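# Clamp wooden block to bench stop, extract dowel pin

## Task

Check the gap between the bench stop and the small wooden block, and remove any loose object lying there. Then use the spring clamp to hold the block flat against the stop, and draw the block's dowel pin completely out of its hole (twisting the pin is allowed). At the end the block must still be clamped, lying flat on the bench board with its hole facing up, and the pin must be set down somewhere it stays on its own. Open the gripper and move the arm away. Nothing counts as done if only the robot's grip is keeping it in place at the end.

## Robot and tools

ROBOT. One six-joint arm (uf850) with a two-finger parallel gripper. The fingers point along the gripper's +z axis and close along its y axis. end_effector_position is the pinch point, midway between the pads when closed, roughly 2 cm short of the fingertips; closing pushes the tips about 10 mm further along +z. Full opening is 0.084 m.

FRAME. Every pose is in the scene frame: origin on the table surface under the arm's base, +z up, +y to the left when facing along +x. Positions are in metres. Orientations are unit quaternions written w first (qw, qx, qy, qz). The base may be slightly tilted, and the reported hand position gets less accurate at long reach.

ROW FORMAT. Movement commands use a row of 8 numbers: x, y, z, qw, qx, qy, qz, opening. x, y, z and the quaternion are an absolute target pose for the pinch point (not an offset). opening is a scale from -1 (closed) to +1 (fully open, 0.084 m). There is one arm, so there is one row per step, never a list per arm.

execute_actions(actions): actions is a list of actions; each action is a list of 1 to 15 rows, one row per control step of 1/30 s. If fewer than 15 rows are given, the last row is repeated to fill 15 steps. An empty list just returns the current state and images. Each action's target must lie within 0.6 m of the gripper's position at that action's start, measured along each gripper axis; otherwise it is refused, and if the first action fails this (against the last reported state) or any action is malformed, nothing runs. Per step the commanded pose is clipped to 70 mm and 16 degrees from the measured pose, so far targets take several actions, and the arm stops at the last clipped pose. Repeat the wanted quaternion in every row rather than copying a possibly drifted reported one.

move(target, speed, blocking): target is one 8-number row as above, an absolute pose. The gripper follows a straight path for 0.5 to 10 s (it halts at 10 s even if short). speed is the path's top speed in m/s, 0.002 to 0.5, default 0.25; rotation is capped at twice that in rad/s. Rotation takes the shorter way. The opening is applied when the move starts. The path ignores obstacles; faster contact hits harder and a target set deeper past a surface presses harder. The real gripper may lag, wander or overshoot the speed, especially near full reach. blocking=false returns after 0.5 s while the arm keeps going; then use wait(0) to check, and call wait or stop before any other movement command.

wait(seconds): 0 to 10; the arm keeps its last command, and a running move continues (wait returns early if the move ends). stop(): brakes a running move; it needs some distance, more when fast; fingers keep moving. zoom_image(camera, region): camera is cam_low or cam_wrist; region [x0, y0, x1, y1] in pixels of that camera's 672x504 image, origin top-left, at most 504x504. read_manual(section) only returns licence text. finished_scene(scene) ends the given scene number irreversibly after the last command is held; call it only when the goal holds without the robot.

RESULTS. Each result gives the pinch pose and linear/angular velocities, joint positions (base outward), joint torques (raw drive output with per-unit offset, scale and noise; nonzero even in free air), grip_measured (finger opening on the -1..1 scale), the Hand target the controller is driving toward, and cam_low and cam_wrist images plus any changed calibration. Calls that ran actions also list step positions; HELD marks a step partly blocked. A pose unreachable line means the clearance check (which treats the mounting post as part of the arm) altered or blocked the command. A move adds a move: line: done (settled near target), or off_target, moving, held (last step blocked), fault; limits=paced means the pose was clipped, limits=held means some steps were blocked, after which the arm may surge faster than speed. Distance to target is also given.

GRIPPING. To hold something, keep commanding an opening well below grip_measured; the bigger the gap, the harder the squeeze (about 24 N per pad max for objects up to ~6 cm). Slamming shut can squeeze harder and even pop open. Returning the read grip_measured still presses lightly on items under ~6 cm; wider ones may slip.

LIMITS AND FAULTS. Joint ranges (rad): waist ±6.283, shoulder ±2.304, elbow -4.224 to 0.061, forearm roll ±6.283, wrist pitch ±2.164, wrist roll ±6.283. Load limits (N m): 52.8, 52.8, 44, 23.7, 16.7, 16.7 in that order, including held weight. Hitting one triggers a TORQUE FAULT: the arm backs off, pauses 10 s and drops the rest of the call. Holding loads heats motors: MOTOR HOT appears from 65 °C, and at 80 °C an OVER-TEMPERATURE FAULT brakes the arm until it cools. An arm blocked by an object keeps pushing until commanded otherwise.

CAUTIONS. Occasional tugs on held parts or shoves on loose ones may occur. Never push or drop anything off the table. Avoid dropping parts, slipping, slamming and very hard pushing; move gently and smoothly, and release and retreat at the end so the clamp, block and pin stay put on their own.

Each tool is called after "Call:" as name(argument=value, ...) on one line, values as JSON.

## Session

Call:
execute_actions(actions=[])

Scene clock: 0.00 s.
end_effector_position=(+0.8626, +0.4582, +0.3627) grip_measured=-1.00 end_effector_quat_wxyz=(-0.001, +0.639, +0.635, +0.435) end_effector_velocity=(-0.000, +0.000, -0.000) end_effector_angular_velocity=(-0.000, +0.001, +0.001)
Joint positions: [ 0.424 -1.171 -2.265  0.828 -0.366 -1.814  0.   ]
Joint velocities: [ 0.     0.     0.    -0.001 -0.001  0.    -0.   ]
Joint torques (N m, as the arm reports them, + toward a larger angle): no reading
Motor temperatures (°C, as the motors report them): [25 24 28 28 27 30]
Hand target: +0.863, +0.458, +0.363; -0.001, +0.639, +0.635, +0.435
camera_calibration (this result's frames):
cam_wrist: T_world_to_cam=[[0.815567, -0.209891, 0.539255, -0.76731], [0.181085, -0.79252, -0.582341, 0.490592], [0.549599, 0.572589, -0.608345, -0.384711], [0, 0, 0, 1]] pos_world=[0.74839, 0.448034, 0.465431]

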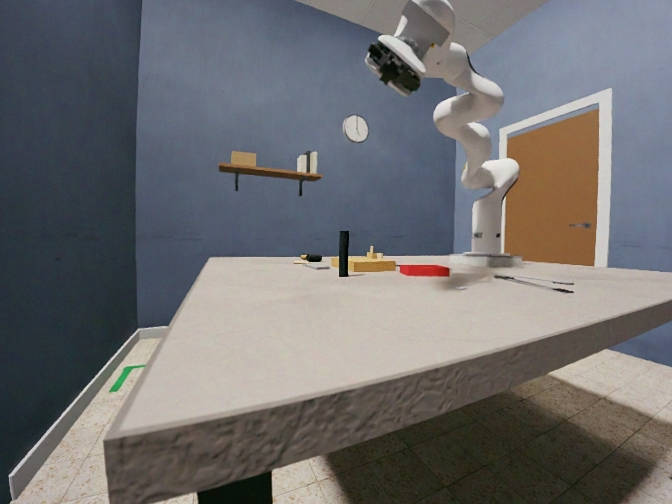

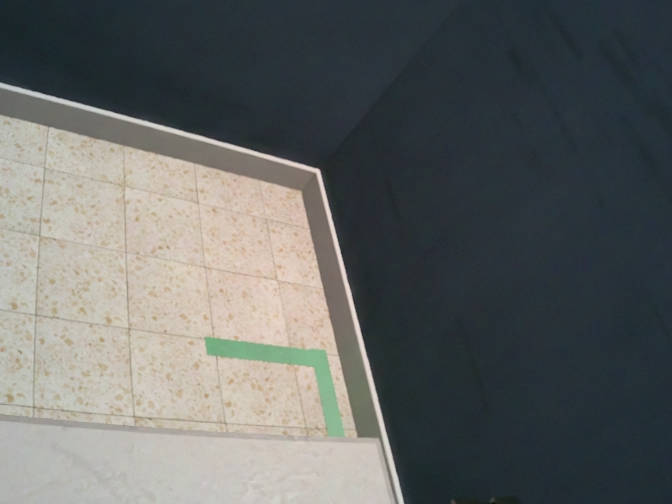

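Call:
zoom_image(camera="cam_low", region=[285, 225, 465, 295])

Call:
move(target=[0.55, -0.08, 0.5, 0, 0.9239, 0.3827, 0, 1], speed=0.4)

Region (285, 225, 465, 295) of cam_low's 672x504 image, scaled by 2.800, with more detail than that image has.

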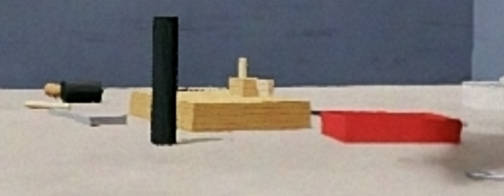

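Scene clock: 7.73 s.
end_effector_position=(+0.5495, -0.0804, +0.4982) grip_measured=+1.00 end_effector_quat_wxyz=(+0.002, +0.924, +0.381, -0.001) end_effector_velocity=(-0.001, -0.002, +0.001) end_effector_angular_velocity=(+0.000, -0.000, +0.000)
Joint positions: [-0.114 -0.296 -1.432 -0.033 -1.147 -0.88   0.084]
Joint velocities: [-0.003  0.002  0.001  0.    -0.001 -0.004  0.   ]
Joint torques (N m, as the arm reports them, + toward a larger angle): [  5.76  33.05 -21.51   0.89   0.48   0.29]
Motor temperatures (°C, as the motors report them): [25 24 28 28 27 30]
Hand target: +0.549, -0.081, +0.498; +0.002, +0.924, +0.381, -0.001
Off the commanded pose: 0.002 m, 0 deg.
move: done; limits=paced
camera_calibration (this result's frames):
cam_wrist: T_world_to_cam=[[0.691088, -0.722761, 0.00361526, -0.404031], [-0.722543, -0.690988, -0.021635, 0.424689], [0.018135, 0.0123395, -0.999759, 0.620163], [0, 0, 0, 1]] pos_world=[0.57483, -0.00621602, 0.630662]

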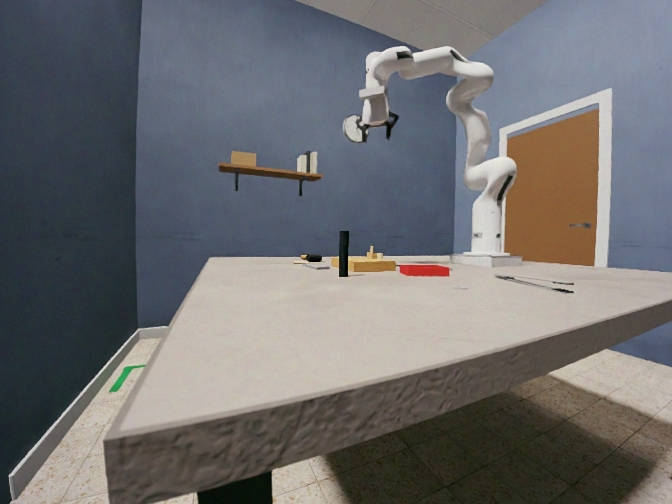

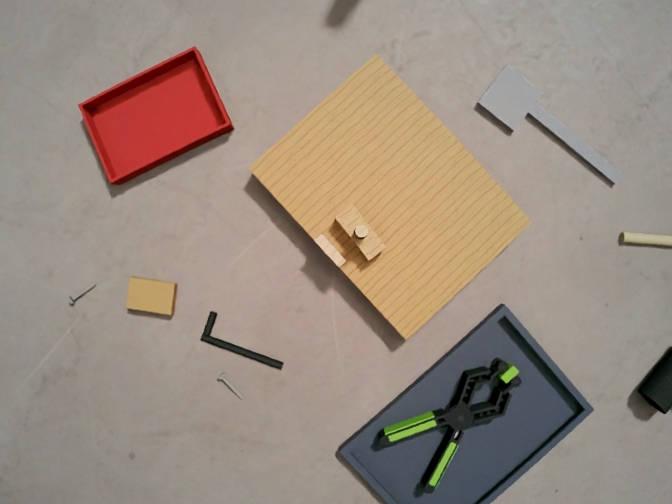

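Call:
zoom_image(camera="cam_wrist", region=[290, 185, 410, 285])

Call:
zoom_image(camera="cam_wrist", region=[340, 330, 560, 504])

Region (290, 185, 410, 285) of cam_wrist's 672x504 image, scaled by 4.200, with more detail than that image has.

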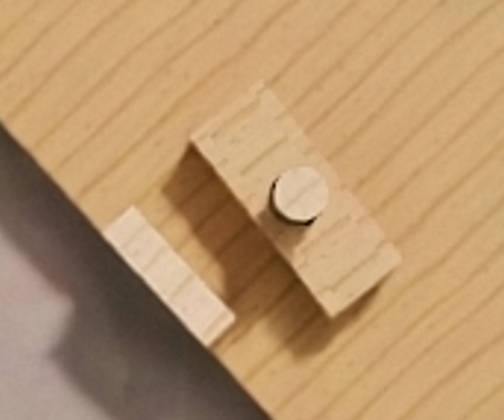

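Region (340, 330, 560, 504) of cam_wrist's 672x504 image, scaled by 2.291, with more detail than that image has; it fills the top 399 rows of this view, and the rest is white.

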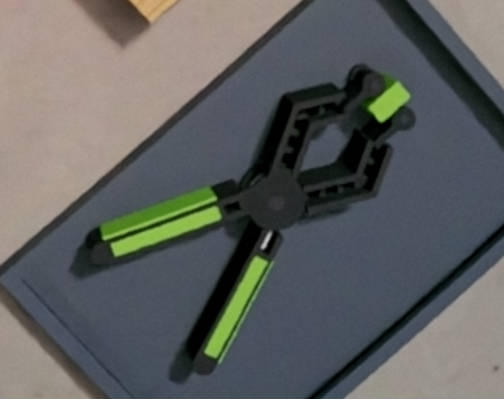

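Call:
move(target=[0.5928, -0.0316, 0.13, 0, 0.7278, 0.6858, 0, 0.5], speed=0.45)

Scene clock: 45.90 s.
end_effector_position=(+0.5951, -0.0316, +0.1301) grip_measured=+0.49 end_effector_quat_wxyz=(-0.000, +0.728, +0.686, +0.000) end_effector_velocity=(+0.000, -0.000, -0.003) end_effector_angular_velocity=(+0.000, +0.002, +0.002)
Joint positions: [-0.043 -0.789 -1.249 -0.053 -0.475 -1.504  0.065]
Joint velocities: [-0.    -0.006 -0.003  0.001  0.001 -0.002  0.   ]
Joint torques (N m, as the arm reports them, + toward a larger angle): [  4.79  45.18 -16.46   0.49   0.3    0.23]
Motor temperatures (°C, as the motors report them): [25 24 28 28 27 30]
Hand target: +0.595, -0.032, +0.130; -0.000, +0.728, +0.686, +0.000
Off the commanded pose: 0.002 m, 0 deg.
move: done; limits=paced
camera_calibration (this result's frames):
cam_wrist: T_world_to_cam=[[0.996918, -0.0784552, -0.000004966, -0.560044], [-0.0784305, -0.996601, -0.0251815, 0.0908437], [0.00197067, 0.0251043, -0.999683, 0.260754], [0, 0, 0, 1]] pos_world=[0.564929, 0.0400505, 0.262956]

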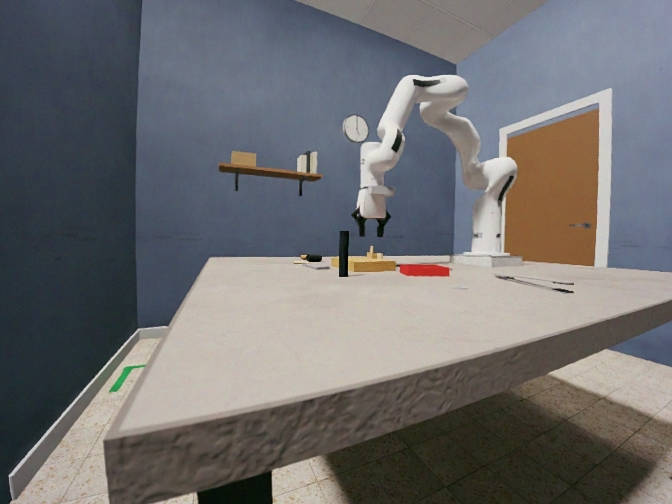

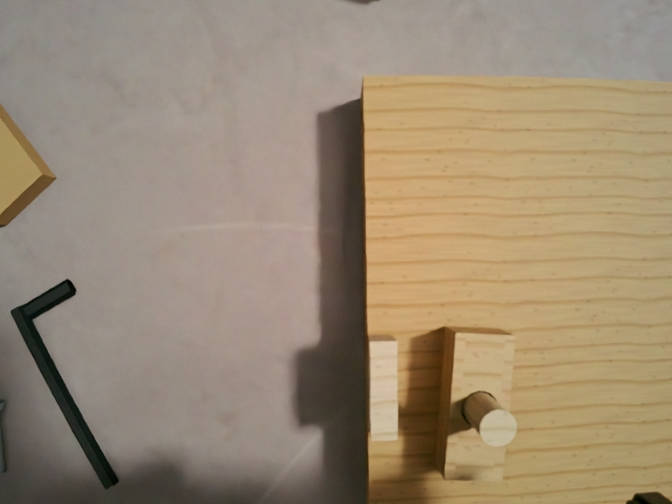

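Call:
zoom_image(camera="cam_wrist", region=[350, 310, 540, 500])

Region (350, 310, 540, 500) of cam_wrist's 672x504 image, scaled by 2.653, with more detail than that image has.

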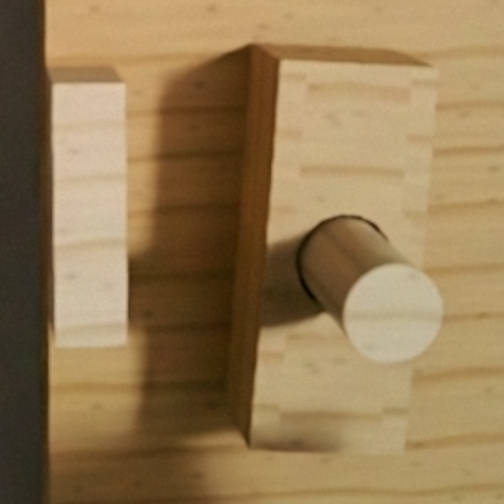

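Call:
move(target=[0.5935, -0.0065, 0.067, 0, 0.7278, 0.6858, 0, 0.5], speed=0.15)

Call:
execute_actions(actions=[[[0.5925,-0.0064,0.067,0,0.7278,0.6858,0,0.48],[0.5915,-0.0064,0.067,0,0.7278,0.6858,0,0.46],[0.5905,-0.0063,0.067,0,0.7278,0.6858,0,0.44],[0.5895,-0.0063,0.067,0,0.7278,0.6858,0,0.42],[0.5885,-0.0062,0.067,0,0.7278,0.6858,0,0.4],[0.5875,-0.0061,0.067,0,0.7278,0.6858,0,0.37],[0.5871,-0.0058,0.067,0,0.7278,0.6858,0,0.34],[0.5871,-0.0055,0.067,0,0.7278,0.6858,0,0.31],[0.5871,-0.0052,0.067,0,0.7278,0.6858,0,0.28],[0.5872,-0.0049,0.067,0,0.7278,0.6858,0,0.24],[0.5872,-0.0046,0.067,0,0.7278,0.6858,0,0.2],[0.5872,-0.0043,0.067,0,0.7278,0.6858,0,0.16],[0.5872,-0.004,0.067,0,0.7278,0.6858,0,0.12],[0.5873,-0.0037,0.067,0,0.7278,0.6858,0,0.08],[0.5873,-0.0034,0.067,0,0.7278,0.6858,0,0.04]],[[0.5873,-0.003,0.067,0,0.7278,0.6858,0,0.0],[0.5873,-0.0026,0.067,0,0.7278,0.6858,0,-0.04],[0.5874,-0.0022,0.067,0,0.7278,0.6858,0,-0.08],[0.5874,-0.0018,0.067,0,0.7278,0.6858,0,-0.12],[0.5874,-0.0014,0.067,0,0.7278,0.6858,0,-0.16],[0.5874,-0.001,0.067,0,0.7278,0.6858,0,-0.2],[0.5874,-0.001,0.067,0,0.7278,0.6858,0,-0.24],[0.5874,-0.001,0.067,0,0.7278,0.6858,0,-0.28],[0.5874,-0.001,0.067,0,0.7278,0.6858,0,-0.31],[0.5874,-0.001,0.067,0,0.7278,0.6858,0,-0.34],[0.5874,-0.001,0.067,0,0.7278,0.6858,0,-0.36],[0.5874,-0.001,0.067,0,0.7278,0.6858,0,-0.38],[0.5874,-0.001,0.067,0,0.7278,0.6858,0,-0.4],[0.5874,-0.001,0.067,0,0.7278,0.6858,0,-0.42],[0.5874,-0.001,0.067,0,0.7278,0.6858,0,-0.44]]])

Scene clock: 83.73 s.
end_effector_position=(+0.5939, -0.0065, +0.0672) grip_measured=+0.49 end_effector_quat_wxyz=(+0.000, +0.728, +0.686, +0.000) end_effector_velocity=(-0.000, +0.001, -0.003) end_effector_angular_velocity=(-0.000, +0.001, -0.002)
Joint positions: [-0.003 -0.903 -1.266 -0.065 -0.378 -1.451  0.065]
Joint velocities: [ 0.001 -0.005 -0.002 -0.002  0.003  0.004 -0.   ]
Joint torques (N m, as the arm reports them, + toward a larger angle): [  3.44  45.24 -14.41   1.17   0.48   0.48]
Motor temperatures (°C, as the motors report them): [25 25 28 28 27 30]
Hand target: +0.594, -0.006, +0.067; -0.000, +0.728, +0.686, +0.000
Off the commanded pose: 0.001 m, 0 deg.
move: done
camera_calibration (this result's frames):
cam_wrist: T_world_to_cam=[[0.996881, -0.0789174, -0.000114228, -0.556932], [-0.078896, -0.996574, -0.0248033, 0.114457], [0.00184358, 0.024735, -0.999692, 0.197387], [0, 0, 0, 1]] pos_world=[0.563861, 0.0652311, 0.200102]

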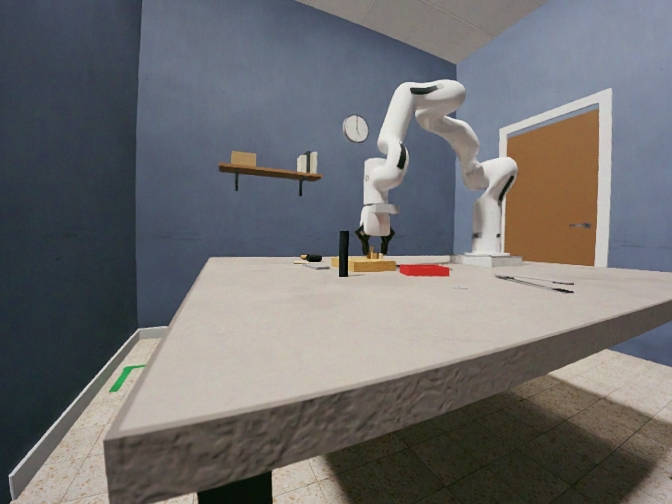

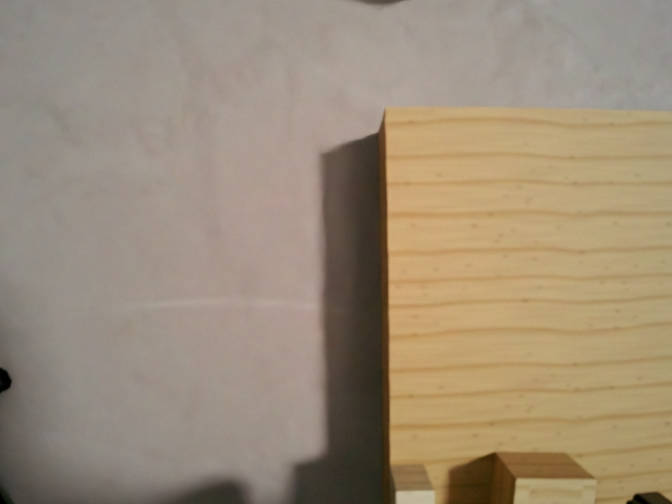

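Scene clock: 84.73 s.
end_effector_position=(+0.5874, -0.0011, +0.0670) grip_measured=-0.42 end_effector_quat_wxyz=(-0.000, +0.728, +0.686, -0.000) end_effector_velocity=(+0.002, +0.001, +0.002) end_effector_angular_velocity=(+0.000, -0.007, +0.005)
Joint positions: [ 0.006 -0.893 -1.245 -0.067 -0.368 -1.44   0.026]
Joint velocities: [ 0.002  0.002 -0.002 -0.001  0.004 -0.002 -0.008]
Joint torques (N m, as the arm reports them, + toward a larger angle): [  5.2   44.04 -14.3    0.41   0.39   0.5 ]
Motor temperatures (°C, as the motors report them): [25 25 28 28 27 30]
Hand target: +0.587, -0.001, +0.067; -0.000, +0.728, +0.686, +0.000
Off the commanded pose: 0.000 m, 0 deg.
Step readings (end_effector_position; steps 1 to 15: 1st action; 16 to 30: 2nd action):
0: (+0.5939, -0.0065, +0.0672)
1: (+0.5939, -0.0065, +0.0672)
2: (+0.5937, -0.0065, +0.0671)
4: (+0.5927, -0.0064, +0.0671)
8: (+0.5895, -0.0062, +0.0670)
15: (+0.5875, -0.0046, +0.0670)
16: (+0.5874, -0.0043, +0.0670)
17: (+0.5874, -0.0040, +0.0670)
19: (+0.5874, -0.0033, +0.0670)
23: (+0.5874, -0.0019, +0.0670)
30: end_effector_position above
camera_calibration (this result's frames):
cam_wrist: T_world_to_cam=[[0.996891, -0.0787919, -0.000566441, -0.549923], [-0.0787821, -0.99659, -0.0245194, 0.119269], [0.00136742, 0.0244878, -0.999699, 0.197317], [0, 0, 0, 1]] pos_world=[0.55734, 0.0707013, 0.19987]

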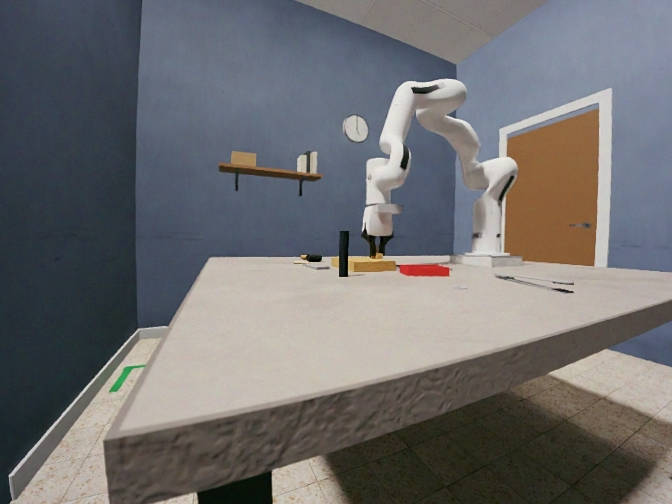

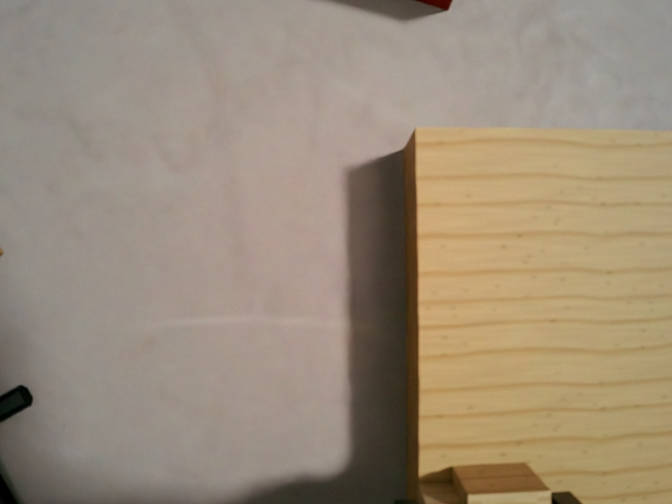

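Call:
execute_actions(actions=[])

Scene clock: 106.23 s.
end_effector_position=(+0.5874, -0.0010, +0.0670) grip_measured=-0.42 end_effector_quat_wxyz=(-0.000, +0.728, +0.686, +0.000) end_effector_velocity=(+0.000, +0.000, +0.000) end_effector_angular_velocity=(+0.000, +0.000, -0.002)
Joint positions: [ 0.006 -0.893 -1.245 -0.067 -0.367 -1.44   0.026]
Joint velocities: [ 0.     0.    -0.     0.    -0.     0.002  0.   ]
Joint torques (N m, as the arm reports them, + toward a larger angle): [  5.69  43.49 -13.85   0.74   0.79   0.29]
Motor temperatures (°C, as the motors report them): [25 25 28 28 27 30]
Hand target: +0.587, -0.001, +0.067; -0.000, +0.728, +0.686, +0.000
Off the commanded pose: 0.000 m, 0 deg.
camera_calibration (this result's frames):
cam_wrist: T_world_to_cam=[[0.996883, -0.078899, -0.000411562, -0.549966], [-0.0788853, -0.996582, -0.0245404, 0.119421], [0.00152606, 0.0244963, -0.999699, 0.197208], [0, 0, 0, 1]] pos_world=[0.557371, 0.0707904, 0.199853]

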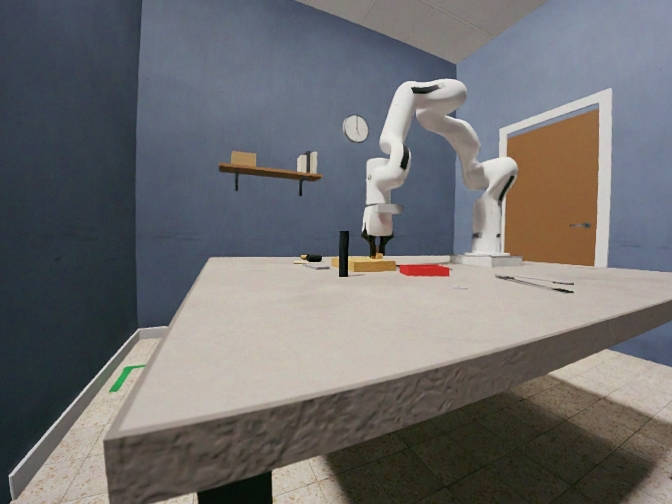

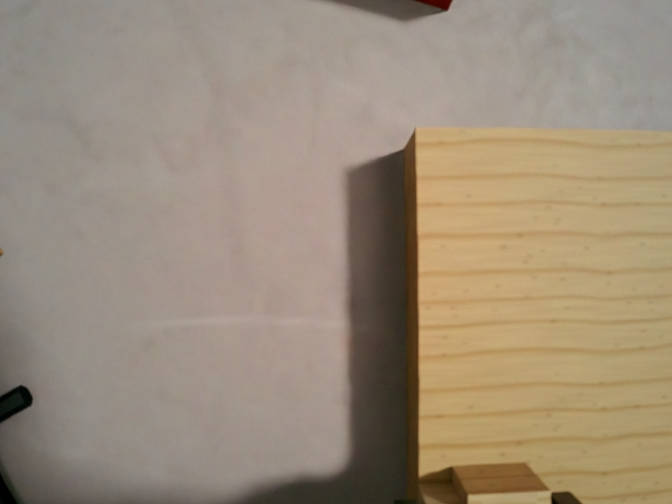

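Call:
execute_actions(actions=[[[0.5874,-0.001,0.067,0,0.7278,0.6858,0,-0.36],[0.5874,-0.001,0.067,0,0.7278,0.6858,0,-0.28],[0.5874,-0.001,0.067,0,0.7278,0.6858,0,-0.2],[0.5874,-0.001,0.067,0,0.7278,0.6858,0,-0.1],[0.5874,-0.001,0.067,0,0.7278,0.6858,0,0.0],[0.5874,-0.001,0.067,0,0.7278,0.6858,0,0.1],[0.5874,-0.001,0.068,0,0.7278,0.6858,0,0.2],[0.5874,-0.001,0.070,0,0.7278,0.6858,0,0.3],[0.5874,-0.001,0.074,0,0.7278,0.6858,0,0.3],[0.5874,-0.001,0.079,0,0.7278,0.6858,0,0.3],[0.5874,-0.001,0.085,0,0.7278,0.6858,0,0.3],[0.5874,-0.001,0.092,0,0.7278,0.6858,0,0.3],[0.5874,-0.001,0.099,0,0.7278,0.6858,0,0.3],[0.5874,-0.001,0.106,0,0.7278,0.6858,0,0.3],[0.5874,-0.001,0.113,0,0.7278,0.6858,0,0.3]],[[0.5874,-0.002,0.118,0,0.7278,0.6858,0,0.4],[0.5872,-0.005,0.122,0,0.7278,0.6858,0,0.45],[0.5870,-0.009,0.125,0,0.7278,0.6858,0,0.5],[0.5867,-0.014,0.127,0,0.7278,0.6858,0,0.55],[0.5864,-0.020,0.128,0,0.7278,0.6858,0,0.6],[0.5860,-0.026,0.129,0,0.7278,0.6858,0,0.65],[0.5856,-0.033,0.130,0,0.7278,0.6858,0,0.7],[0.5852,-0.040,0.130,0,0.7278,0.6858,0,0.75],[0.5848,-0.046,0.130,0,0.7278,0.6858,0,0.8],[0.5845,-0.051,0.130,0,0.7278,0.6858,0,0.85],[0.5842,-0.055,0.130,0,0.7278,0.6858,0,0.85],[0.5840,-0.058,0.130,0,0.7278,0.6858,0,0.85],[0.5839,-0.060,0.130,0,0.7278,0.6858,0,0.85]]])

Call:
wait(seconds=0.3)

Scene clock: 121.17 s.
end_effector_position=(+0.5839, -0.0508, +0.1290) grip_measured=+0.84 end_effector_quat_wxyz=(+0.001, +0.728, +0.685, -0.001) end_effector_velocity=(-0.006, -0.094, +0.009) end_effector_angular_velocity=(+0.004, +0.001, +0.001)
Joint positions: [-0.075 -0.771 -1.216 -0.061 -0.458 -1.527  0.078]
Joint velocities: [-0.161  0.018 -0.001  0.006 -0.015 -0.167  0.003]
Joint torques (N m, as the arm reports them, + toward a larger angle): [  9.22  43.64 -16.23   0.62   0.39   0.4 ]
Motor temperatures (°C, as the motors report them): [25 25 28 28 27 30]
Hand target: +0.584, -0.060, +0.130; +0.000, +0.728, +0.686, -0.000
Off the commanded pose: 0.009 m, 0 deg.
Step readings (end_effector_position; steps 1 to 15: 1st action; 16 to 30: 2nd action):
0: (+0.5874, -0.0010, +0.0670)
1: (+0.5874, -0.0010, +0.0670)
2: (+0.5874, -0.0010, +0.0669)
4: (+0.5873, -0.0009, +0.0668)
8: (+0.5873, -0.0010, +0.0671)
15: (+0.5874, -0.0010, +0.0863)
16: (+0.5876, -0.0010, +0.0919)
17: (+0.5878, -0.0011, +0.0977)
19: (+0.5880, -0.0029, +0.1087)
23: (+0.5870, -0.0161, +0.1226)
30: end_effector_position above
camera_calibration (this result's frames):
cam_wrist: T_world_to_cam=[[0.996781, -0.0801756, -0.000654252, -0.550344], [-0.0801699, -0.996526, -0.0225669, 0.0714874], [0.00115734, 0.0225467, -0.999745, 0.260528], [0, 0, 0, 1]] pos_world=[0.554001, 0.0212408, 0.261715]

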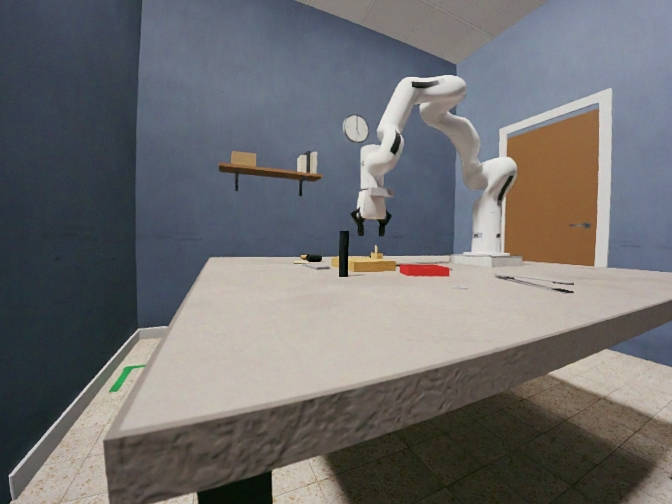

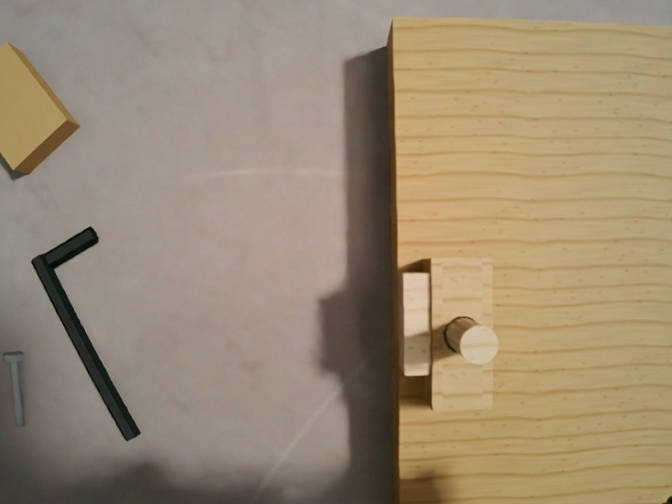

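Scene clock: 121.47 s.
end_effector_position=(+0.5835, -0.0595, +0.1299) grip_measured=+0.85 end_effector_quat_wxyz=(+0.000, +0.728, +0.686, -0.000) end_effector_velocity=(-0.000, -0.004, +0.001) end_effector_angular_velocity=(+0.000, -0.001, +0.002)
Joint positions: [-0.09  -0.77  -1.216 -0.06  -0.46  -1.544  0.078]
Joint velocities: [-0.008  0.001 -0.001  0.001 -0.001 -0.011  0.   ]
Joint torques (N m, as the arm reports them, + toward a larger angle): [  6.14  43.86 -16.03   0.94   0.36   0.25]
Motor temperatures (°C, as the motors report them): [25 25 28 28 27 30]
Hand target: +0.584, -0.060, +0.130; +0.000, +0.728, +0.686, -0.000
Off the commanded pose: 0.001 m, 0 deg.
wait: 0.30 s; no rest
camera_calibration (this result's frames):
cam_wrist: T_world_to_cam=[[0.996875, -0.078994, -0.000492146, -0.550646], [-0.078984, -0.996603, -0.0233412, 0.0622058], [0.00135334, 0.0233071, -0.999727, 0.261594], [0, 0, 0, 1]] pos_world=[0.553484, 0.0123998, 0.262703]

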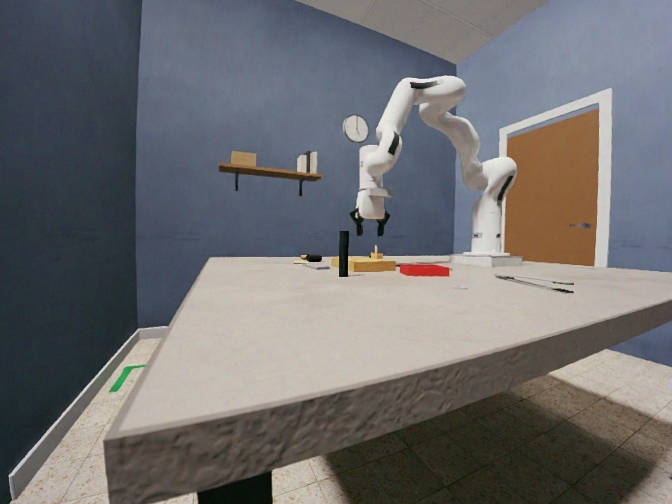

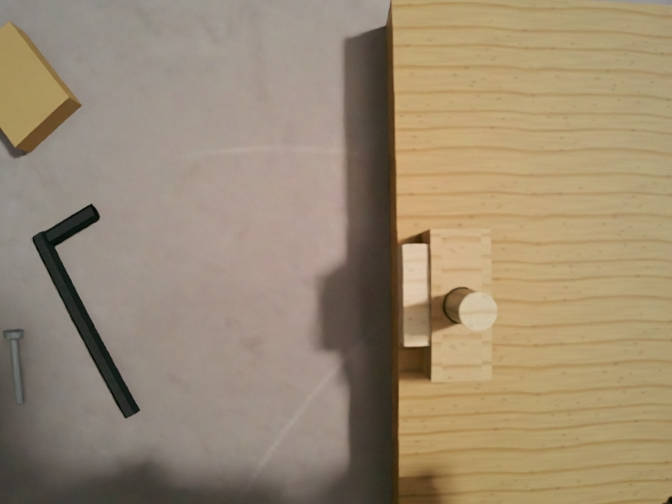

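Call:
move(target=[0.490,-0.1835,0.13,0,0.9995,-0.0305,0,0.85], speed=0.5)

Scene clock: 136.87 s.
end_effector_position=(+0.4899, -0.1839, +0.1297) grip_measured=+0.85 end_effector_quat_wxyz=(-0.000, +1.000, -0.030, +0.000) end_effector_velocity=(-0.000, -0.001, +0.000) end_effector_angular_velocity=(-0.010, +0.003, -0.011)
Joint positions: [-0.345 -0.648 -1.006 -0.077 -0.365 -0.21   0.078]
Joint velocities: [ 0.003  0.     0.001 -0.03  -0.001  0.042  0.   ]
Joint torques (N m, as the arm reports them, + toward a larger angle): [  4.26  37.31 -15.35   0.37   0.51   0.22]
Motor temperatures (°C, as the motors report them): [25 25 28 28 27 30]
Hand target: +0.490, -0.184, +0.130; +0.000, +1.000, -0.030, -0.000
Off the commanded pose: 0.001 m, 0 deg.
move: done
camera_calibration (this result's frames):
cam_wrist: T_world_to_cam=[[-0.079468, -0.996837, -0.000641281, -0.108662], [-0.996534, 0.0794597, -0.0246042, 0.57846], [0.0245773, -0.00131619, -0.999697, 0.248445], [0, 0, 0, 1]] pos_world=[0.561714, -0.153955, 0.262532]

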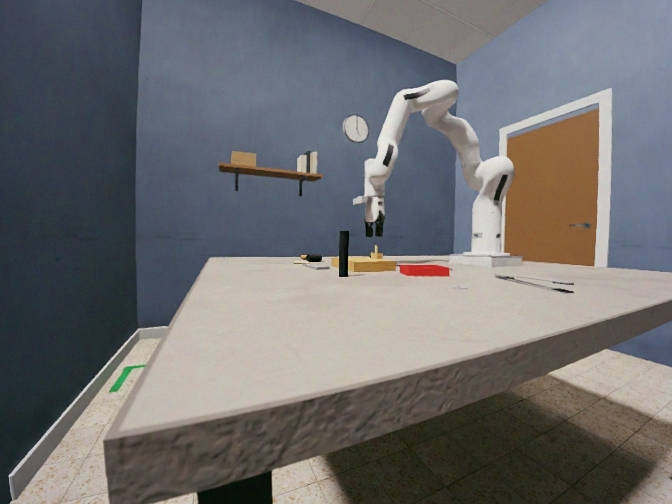

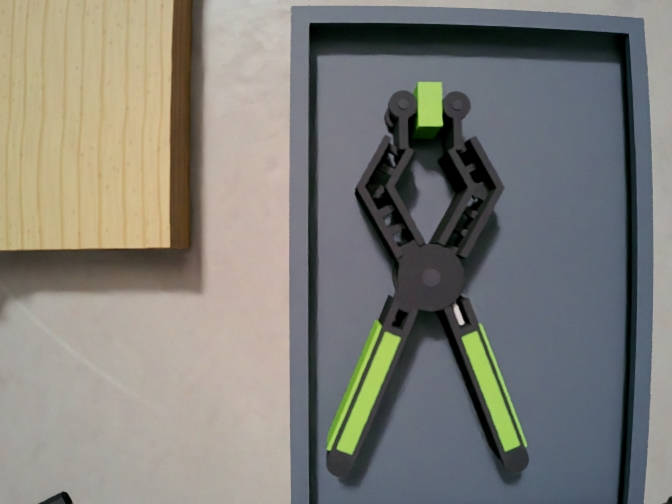

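Call:
zoom_image(camera="cam_wrist", region=[270, 300, 672, 504])

Region (270, 300, 672, 504) of cam_wrist's 672x504 image, scaled by 1.254, with more detail than that image has; it fills the top 256 rows of this view, and the rest is white.

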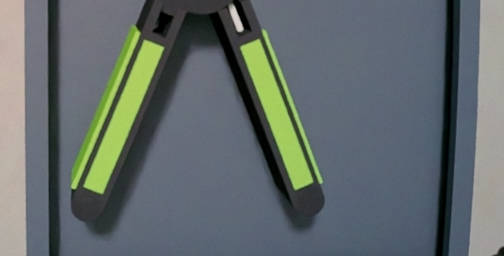

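Call:
move(target=[0.4940,-0.1829,0.036,0,0.9995,-0.0305,0,0.9], speed=0.15)

Scene clock: 174.80 s.
end_effector_position=(+0.4945, -0.1831, +0.0361) grip_measured=+0.90 end_effector_quat_wxyz=(-0.000, +1.000, -0.030, +0.000) end_effector_velocity=(-0.000, +0.000, -0.002) end_effector_angular_velocity=(-0.000, +0.001, -0.000)
Joint positions: [-0.345 -0.852 -1.061 -0.129 -0.216 -0.155  0.08 ]
Joint velocities: [ 0.    -0.005 -0.002 -0.004  0.002  0.005  0.   ]
Joint torques (N m, as the arm reports them, + toward a larger angle): [  4.97  43.05 -12.28   0.81   0.64   0.37]
Motor temperatures (°C, as the motors report them): [25 25 28 28 27 30]
Hand target: +0.494, -0.183, +0.036; -0.000, +1.000, -0.030, +0.000
Off the commanded pose: 0.001 m, 0 deg.
move: done
camera_calibration (this result's frames):
cam_wrist: T_world_to_cam=[[-0.0804732, -0.996757, -0.000436974, -0.107015], [-0.996449, 0.0804592, -0.024804, 0.580793], [0.0247588, -0.00156064, -0.999692, 0.154692], [0, 0, 0, 1]] pos_world=[0.566289, -0.153156, 0.169004]

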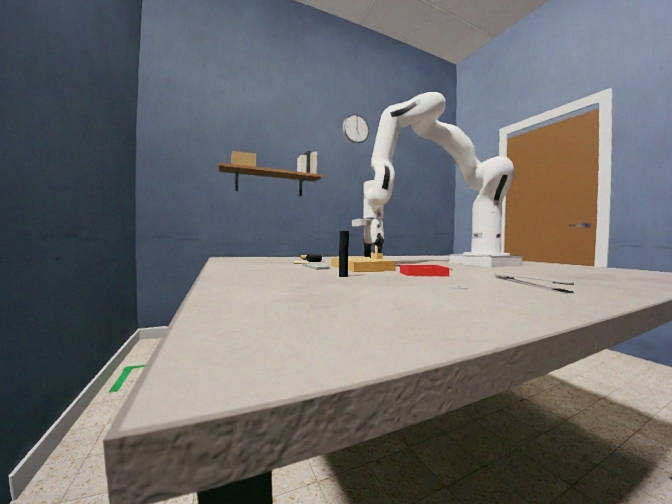

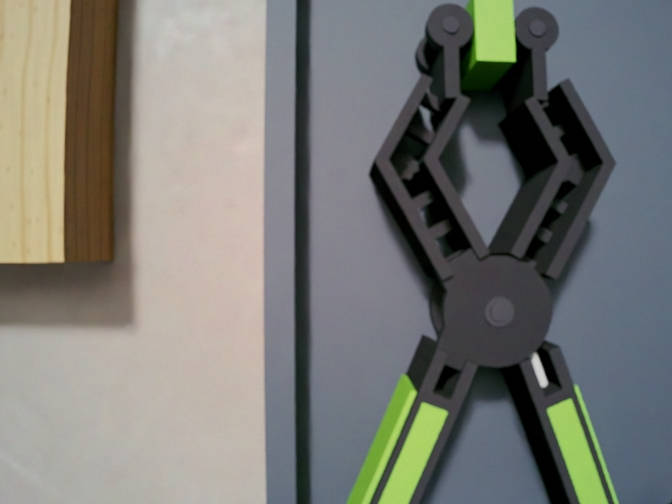

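Call:
execute_actions(actions=[[[0.4943,-0.1829,0.0355,0,0.9995,-0.0305,0,0.85],[0.4943,-0.1829,0.035,0,0.9995,-0.0305,0,0.8],[0.4943,-0.1829,0.0348,0,0.9995,-0.0305,0,0.75],[0.4943,-0.1829,0.0348,0,0.9995,-0.0305,0,0.71],[0.4943,-0.1829,0.0348,0,0.9995,-0.0305,0,0.67],[0.4943,-0.1829,0.0348,0,0.9995,-0.0305,0,0.64],[0.4943,-0.1829,0.035,0,0.9995,-0.0305,0,0.61],[0.4943,-0.1829,0.0352,0,0.9995,-0.0305,0,0.58],[0.4943,-0.1829,0.0354,0,0.9995,-0.0305,0,0.55],[0.4943,-0.1829,0.0356,0,0.9995,-0.0305,0,0.52],[0.4943,-0.1829,0.0358,0,0.9995,-0.0305,0,0.49],[0.4943,-0.1829,0.036,0,0.9995,-0.0305,0,0.47],[0.4943,-0.1829,0.0362,0,0.9995,-0.0305,0,0.45]]])

Scene clock: 189.90 s.
end_effector_position=(+0.4946, -0.1831, +0.0362) grip_measured=+0.46 end_effector_quat_wxyz=(+0.000, +1.000, -0.031, +0.000) end_effector_velocity=(-0.000, +0.000, +0.002) end_effector_angular_velocity=(+0.000, -0.002, -0.001)
Joint positions: [-0.345 -0.852 -1.061 -0.13  -0.216 -0.154  0.063]
Joint velocities: [ 0.     0.005  0.004  0.003  0.    -0.002 -0.009]
Joint torques (N m, as the arm reports them, + toward a larger angle): [  4.62  38.39 -10.84   0.26   0.99   0.39]
Motor temperatures (°C, as the motors report them): [25 25 28 28 27 30]
Hand target: +0.494, -0.183, +0.036; +0.000, +1.000, -0.031, -0.000
Off the commanded pose: 0.000 m, 0 deg.
Step readings (end_effector_position):
0: (+0.4944, -0.1830, +0.0358)
1: (+0.4944, -0.1830, +0.0358)
2: (+0.4944, -0.1830, +0.0358)
4: (+0.4944, -0.1830, +0.0355)
8: (+0.4943, -0.1829, +0.0350)
15: end_effector_position above
camera_calibration (this result's frames):
cam_wrist: T_world_to_cam=[[-0.0805539, -0.99675, -0.000208214, -0.106953], [-0.996436, 0.0805338, -0.025089, 0.580955], [0.0250243, -0.00181355, -0.999685, 0.154549], [0, 0, 0, 1]] pos_world=[0.566402, -0.153112, 0.169054]

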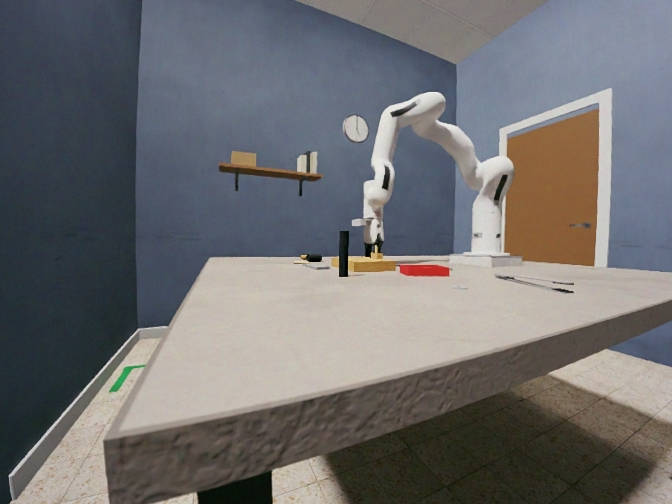

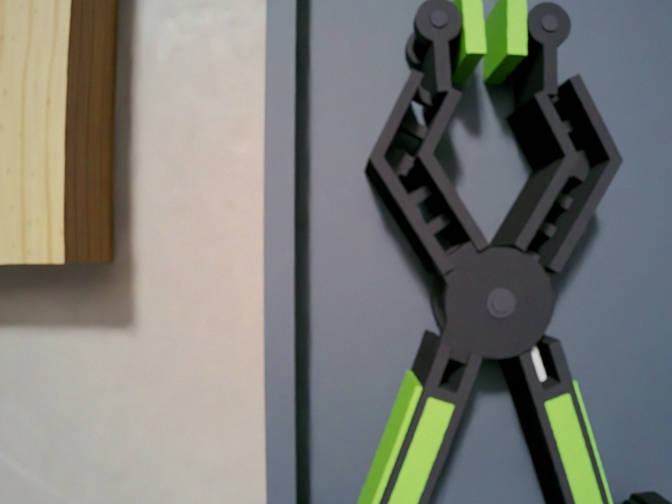

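Call:
execute_actions(actions=[[[0.4943,-0.1829,0.0368,0,0.9995,-0.0305,0,0.45],[0.4943,-0.1831,0.0374,0,0.9995,-0.0305,0,0.45],[0.4943,-0.1837,0.0378,0,0.9995,-0.0305,0,0.45],[0.4942,-0.1847,0.0380,0,0.9995,-0.0305,0,0.45],[0.4941,-0.1860,0.0380,0,0.9995,-0.0305,0,0.45],[0.4940,-0.1875,0.0380,0,0.9995,-0.0305,0,0.45],[0.4939,-0.1890,0.0380,0,0.9995,-0.0305,0,0.45],[0.4938,-0.1905,0.0380,0,0.9995,-0.0305,0,0.45],[0.4938,-0.1920,0.0380,0,0.9995,-0.0305,0,0.45],[0.4937,-0.1933,0.0378,0,0.9995,-0.0305,0,0.45],[0.4936,-0.1943,0.0375,0,0.9995,-0.0305,0,0.45],[0.4936,-0.1949,0.0372,0,0.9995,-0.0305,0,0.45],[0.4936,-0.1951,0.0369,0,0.9995,-0.0305,0,0.45],[0.4936,-0.1951,0.0366,0,0.9995,-0.0305,0,0.45],[0.4936,-0.1951,0.0363,0,0.9995,-0.0305,0,0.45]],[[0.4936,-0.1951,0.0361,0,0.9995,-0.0305,0,0.46],[0.4936,-0.1951,0.0359,0,0.9995,-0.0305,0,0.47],[0.4936,-0.1951,0.0357,0,0.9995,-0.0305,0,0.49],[0.4936,-0.1951,0.0355,0,0.9995,-0.0305,0,0.52],[0.4936,-0.1951,0.0353,0,0.9995,-0.0305,0,0.55],[0.4936,-0.1951,0.0351,0,0.9995,-0.0305,0,0.58],[0.4936,-0.1951,0.035,0,0.9995,-0.0305,0,0.61],[0.4936,-0.1951,0.035,0,0.9995,-0.0305,0,0.65],[0.4936,-0.1951,0.035,0,0.9995,-0.0305,0,0.70],[0.4936,-0.1951,0.034,0,0.9995,-0.0305,0,0.75],[0.4936,-0.1951,0.0325,0,0.9995,-0.0305,0,0.78],[0.4936,-0.1951,0.031,0,0.9995,-0.0305,0,0.78],[0.4936,-0.1951,0.0295,0,0.9995,-0.0305,0,0.78],[0.4936,-0.1951,0.028,0,0.9995,-0.0305,0,0.78],[0.4936,-0.1951,0.0268,0,0.9995,-0.0305,0,0.78]]])

Call:
wait(seconds=0.3)

Scene clock: 209.67 s.
end_effector_position=(+0.4937, -0.1951, +0.0318) grip_measured=+0.77 end_effector_quat_wxyz=(-0.000, +1.000, -0.030, +0.000) end_effector_velocity=(-0.002, +0.001, -0.035) end_effector_angular_velocity=(+0.002, +0.004, +0.001)
Joint positions: [-0.367 -0.865 -1.074 -0.13  -0.216 -0.176  0.076]
Joint velocities: [-0.002 -0.076 -0.024 -0.026  0.048  0.024  0.004]
Joint torques (N m, as the arm reports them, + toward a larger angle): [  5.19  43.1  -13.69   0.23   0.55   0.38]
Motor temperatures (°C, as the motors report them): [25 25 28 28 27 30]
Hand target: +0.494, -0.195, +0.027; -0.000, +1.000, -0.030, +0.000
Off the commanded pose: 0.005 m, 0 deg.
Step readings (end_effector_position; steps 1 to 15: 1st action; 16 to 30: 2nd action):
0: (+0.4943, -0.1829, +0.0362)
1: (+0.4943, -0.1829, +0.0362)
2: (+0.4943, -0.1829, +0.0363)
4: (+0.4938, -0.1829, +0.0365)
8: (+0.4931, -0.1853, +0.0370)
15: (+0.4935, -0.1933, +0.0372)
16: (+0.4935, -0.1938, +0.0370)
17: (+0.4935, -0.1942, +0.0368)
19: (+0.4935, -0.1946, +0.0363)
23: (+0.4936, -0.1950, +0.0355)
30: end_effector_position above
camera_calibration (this result's frames):
cam_wrist: T_world_to_cam=[[-0.080498, -0.996755, -0.000430356, -0.119068], [-0.996451, 0.0804841, -0.024656, 0.58082], [0.0246106, -0.00155593, -0.999696, 0.150468], [0, 0, 0, 1]] pos_world=[0.565471, -0.165194, 0.164692]

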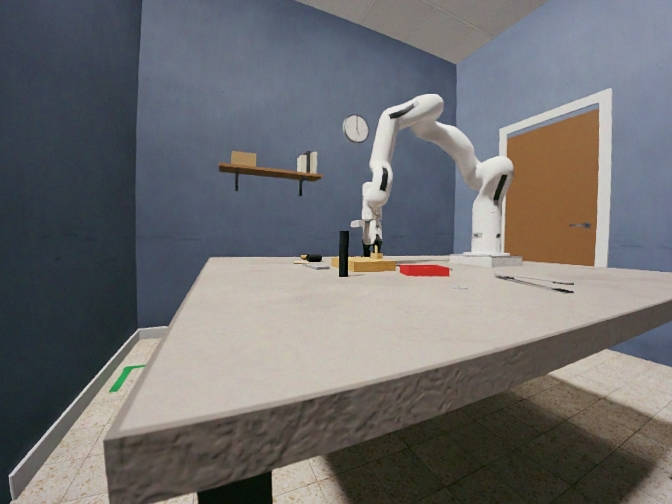

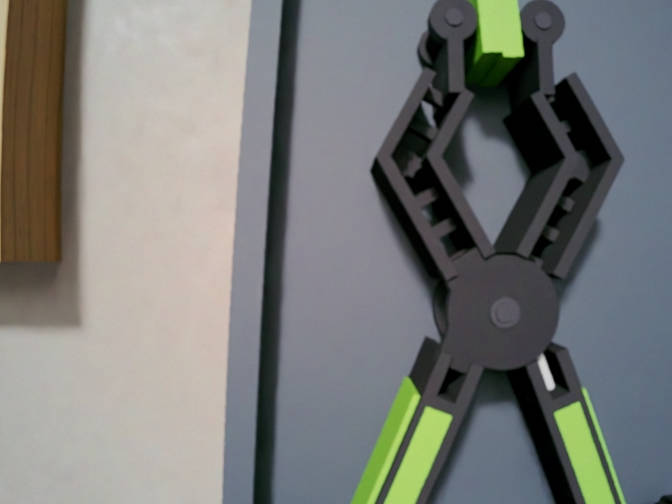

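Scene clock: 209.97 s.
end_effector_position=(+0.4936, -0.1951, +0.0271) grip_measured=+0.78 end_effector_quat_wxyz=(-0.000, +1.000, -0.030, +0.000) end_effector_velocity=(+0.000, -0.000, -0.002) end_effector_angular_velocity=(-0.000, -0.001, -0.001)
Joint positions: [-0.368 -0.876 -1.078 -0.134 -0.209 -0.172  0.076]
Joint velocities: [-0.    -0.005 -0.002 -0.002  0.004  0.003  0.   ]
Joint torques (N m, as the arm reports them, + toward a larger angle): [  4.06  44.61 -12.96   0.58   0.74   0.16]
Motor temperatures (°C, as the motors report them): [25 25 28 28 27 30]
Hand target: +0.494, -0.195, +0.027; -0.000, +1.000, -0.030, +0.000
Off the commanded pose: 0.000 m, 0 deg.
wait: 0.30 s; no rest
camera_calibration (this result's frames):
cam_wrist: T_world_to_cam=[[-0.0804813, -0.996756, -0.000570847, -0.119062], [-0.996455, 0.0804711, -0.0245428, 0.580617], [0.0245091, -0.00140641, -0.999699, 0.145841], [0, 0, 0, 1]] pos_world=[0.565401, -0.165193, 0.159979]

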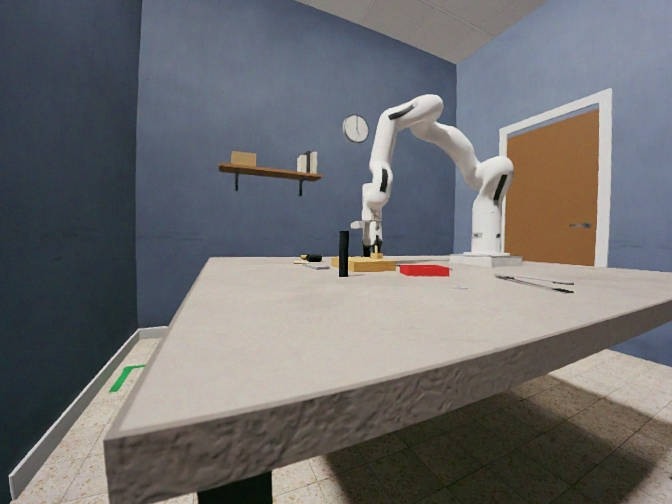

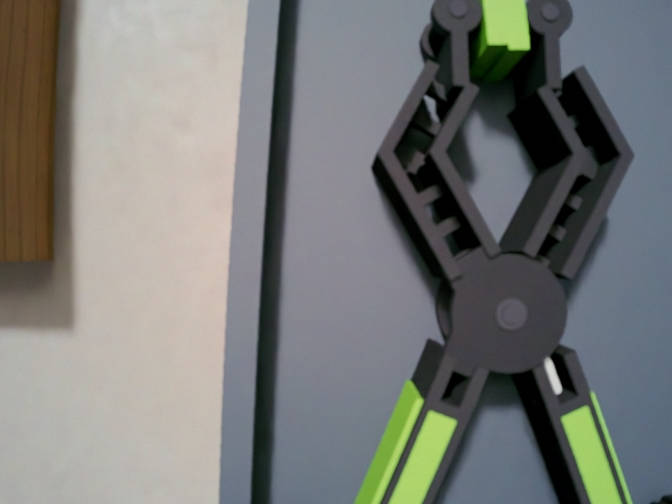

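Call:
execute_actions(actions=[[[0.4936,-0.1951,0.0270,0,0.9995,-0.0305,0,0.73],[0.4936,-0.1951,0.0274,0,0.9995,-0.0305,0,0.68],[0.4936,-0.1951,0.0279,0,0.9995,-0.0305,0,0.64],[0.4936,-0.1951,0.0284,0,0.9995,-0.0305,0,0.60],[0.4936,-0.1951,0.0289,0,0.9995,-0.0305,0,0.55],[0.4936,-0.1951,0.0294,0,0.9995,-0.0305,0,0.50],[0.4936,-0.1951,0.0299,0,0.9995,-0.0305,0,0.45],[0.4936,-0.1951,0.0303,0,0.9995,-0.0305,0,0.40],[0.4936,-0.1951,0.0307,0,0.9995,-0.0305,0,0.35],[0.4936,-0.1951,0.0311,0,0.9995,-0.0305,0,0.30],[0.4936,-0.1951,0.0315,0,0.9995,-0.0305,0,0.25],[0.4936,-0.1951,0.0318,0,0.9995,-0.0305,0,0.20],[0.4936,-0.1951,0.0321,0,0.9995,-0.0305,0,0.15],[0.4936,-0.1951,0.0324,0,0.9995,-0.0305,0,0.10],[0.4936,-0.1951,0.0327,0,0.9995,-0.0305,0,0.05]],[[0.4936,-0.1951,0.0329,0,0.9995,-0.0305,0,0.0],[0.4936,-0.1951,0.0331,0,0.9995,-0.0305,0,-0.05],[0.4936,-0.1951,0.0333,0,0.9995,-0.0305,0,-0.10],[0.4936,-0.1951,0.0335,0,0.9995,-0.0305,0,-0.15],[0.4936,-0.1951,0.0336,0,0.9995,-0.0305,0,-0.20],[0.4936,-0.1951,0.0337,0,0.9995,-0.0305,0,-0.25],[0.4936,-0.1951,0.0338,0,0.9995,-0.0305,0,-0.30],[0.4936,-0.1951,0.0339,0,0.9995,-0.0305,0,-0.35],[0.4936,-0.1951,0.034,0,0.9995,-0.0305,0,-0.40],[0.4936,-0.1951,0.034,0,0.9995,-0.0305,0,-0.45],[0.4936,-0.1951,0.034,0,0.9995,-0.0305,0,-0.50],[0.4936,-0.1951,0.034,0,0.9995,-0.0305,0,-0.55],[0.4936,-0.1951,0.034,0,0.9995,-0.0305,0,-0.60],[0.4936,-0.1951,0.034,0,0.9995,-0.0305,0,-0.65],[0.4936,-0.1951,0.034,0,0.9995,-0.0305,0,-0.70]]])

Scene clock: 227.60 s.
end_effector_position=(+0.4935, -0.1951, +0.0338) grip_measured=-0.50 end_effector_quat_wxyz=(-0.000, +1.000, -0.031, -0.000) end_effector_velocity=(-0.001, +0.000, +0.000) end_effector_angular_velocity=(+0.001, +0.002, -0.002)
Joint positions: [-0.367 -0.861 -1.072 -0.129 -0.219 -0.177  0.022]
Joint velocities: [ 0.     0.001  0.001  0.001 -0.002  0.001 -0.   ]
Joint torques (N m, as the arm reports them, + toward a larger angle): [  4.09  42.05 -11.94   0.16   0.48   0.23]
Motor temperatures (°C, as the motors report them): [25 25 28 28 27 30]
Hand target: +0.494, -0.195, +0.034; +0.000, +1.000, -0.031, +0.000
Off the commanded pose: 0.000 m, 0 deg.
Step readings (end_effector_position; steps 1 to 15: 1st action; 16 to 30: 2nd action):
0: (+0.4936, -0.1951, +0.0269)
1: (+0.4936, -0.1951, +0.0269)
2: (+0.4936, -0.1951, +0.0269)
4: (+0.4935, -0.1951, +0.0271)
8: (+0.4937, -0.1952, +0.0287)
15: (+0.4937, -0.1951, +0.0314)
16: (+0.4936, -0.1951, +0.0317)
17: (+0.4936, -0.1951, +0.0320)
19: (+0.4936, -0.1951, +0.0325)
23: (+0.4936, -0.1951, +0.0333)
30: end_effector_position above
camera_calibration (this result's frames):
cam_wrist: T_world_to_cam=[[-0.0805308, -0.996752, -0.0004711, -0.11902], [-0.996455, 0.0805184, -0.0243579, 0.580684], [0.0243167, -0.00149213, -0.999703, 0.1526], [0, 0, 0, 1]] pos_world=[0.56533, -0.165162, 0.166643]

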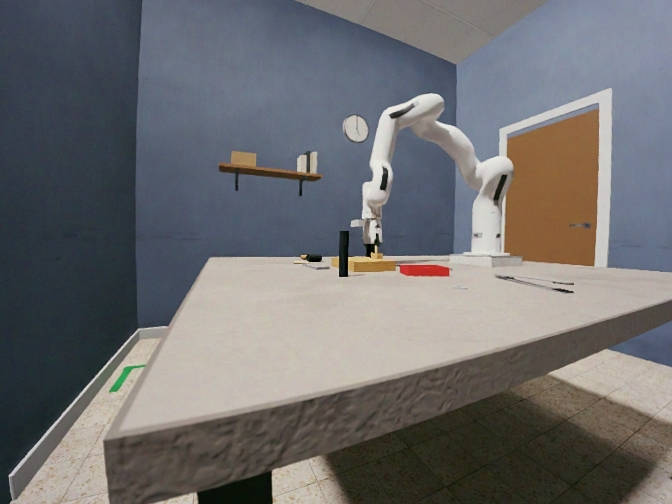

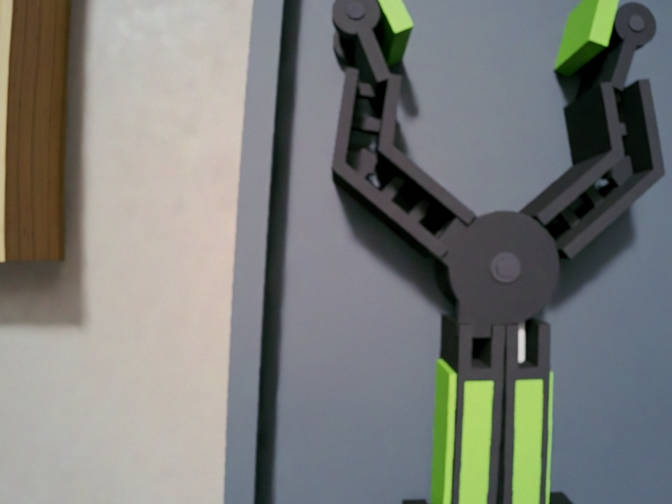

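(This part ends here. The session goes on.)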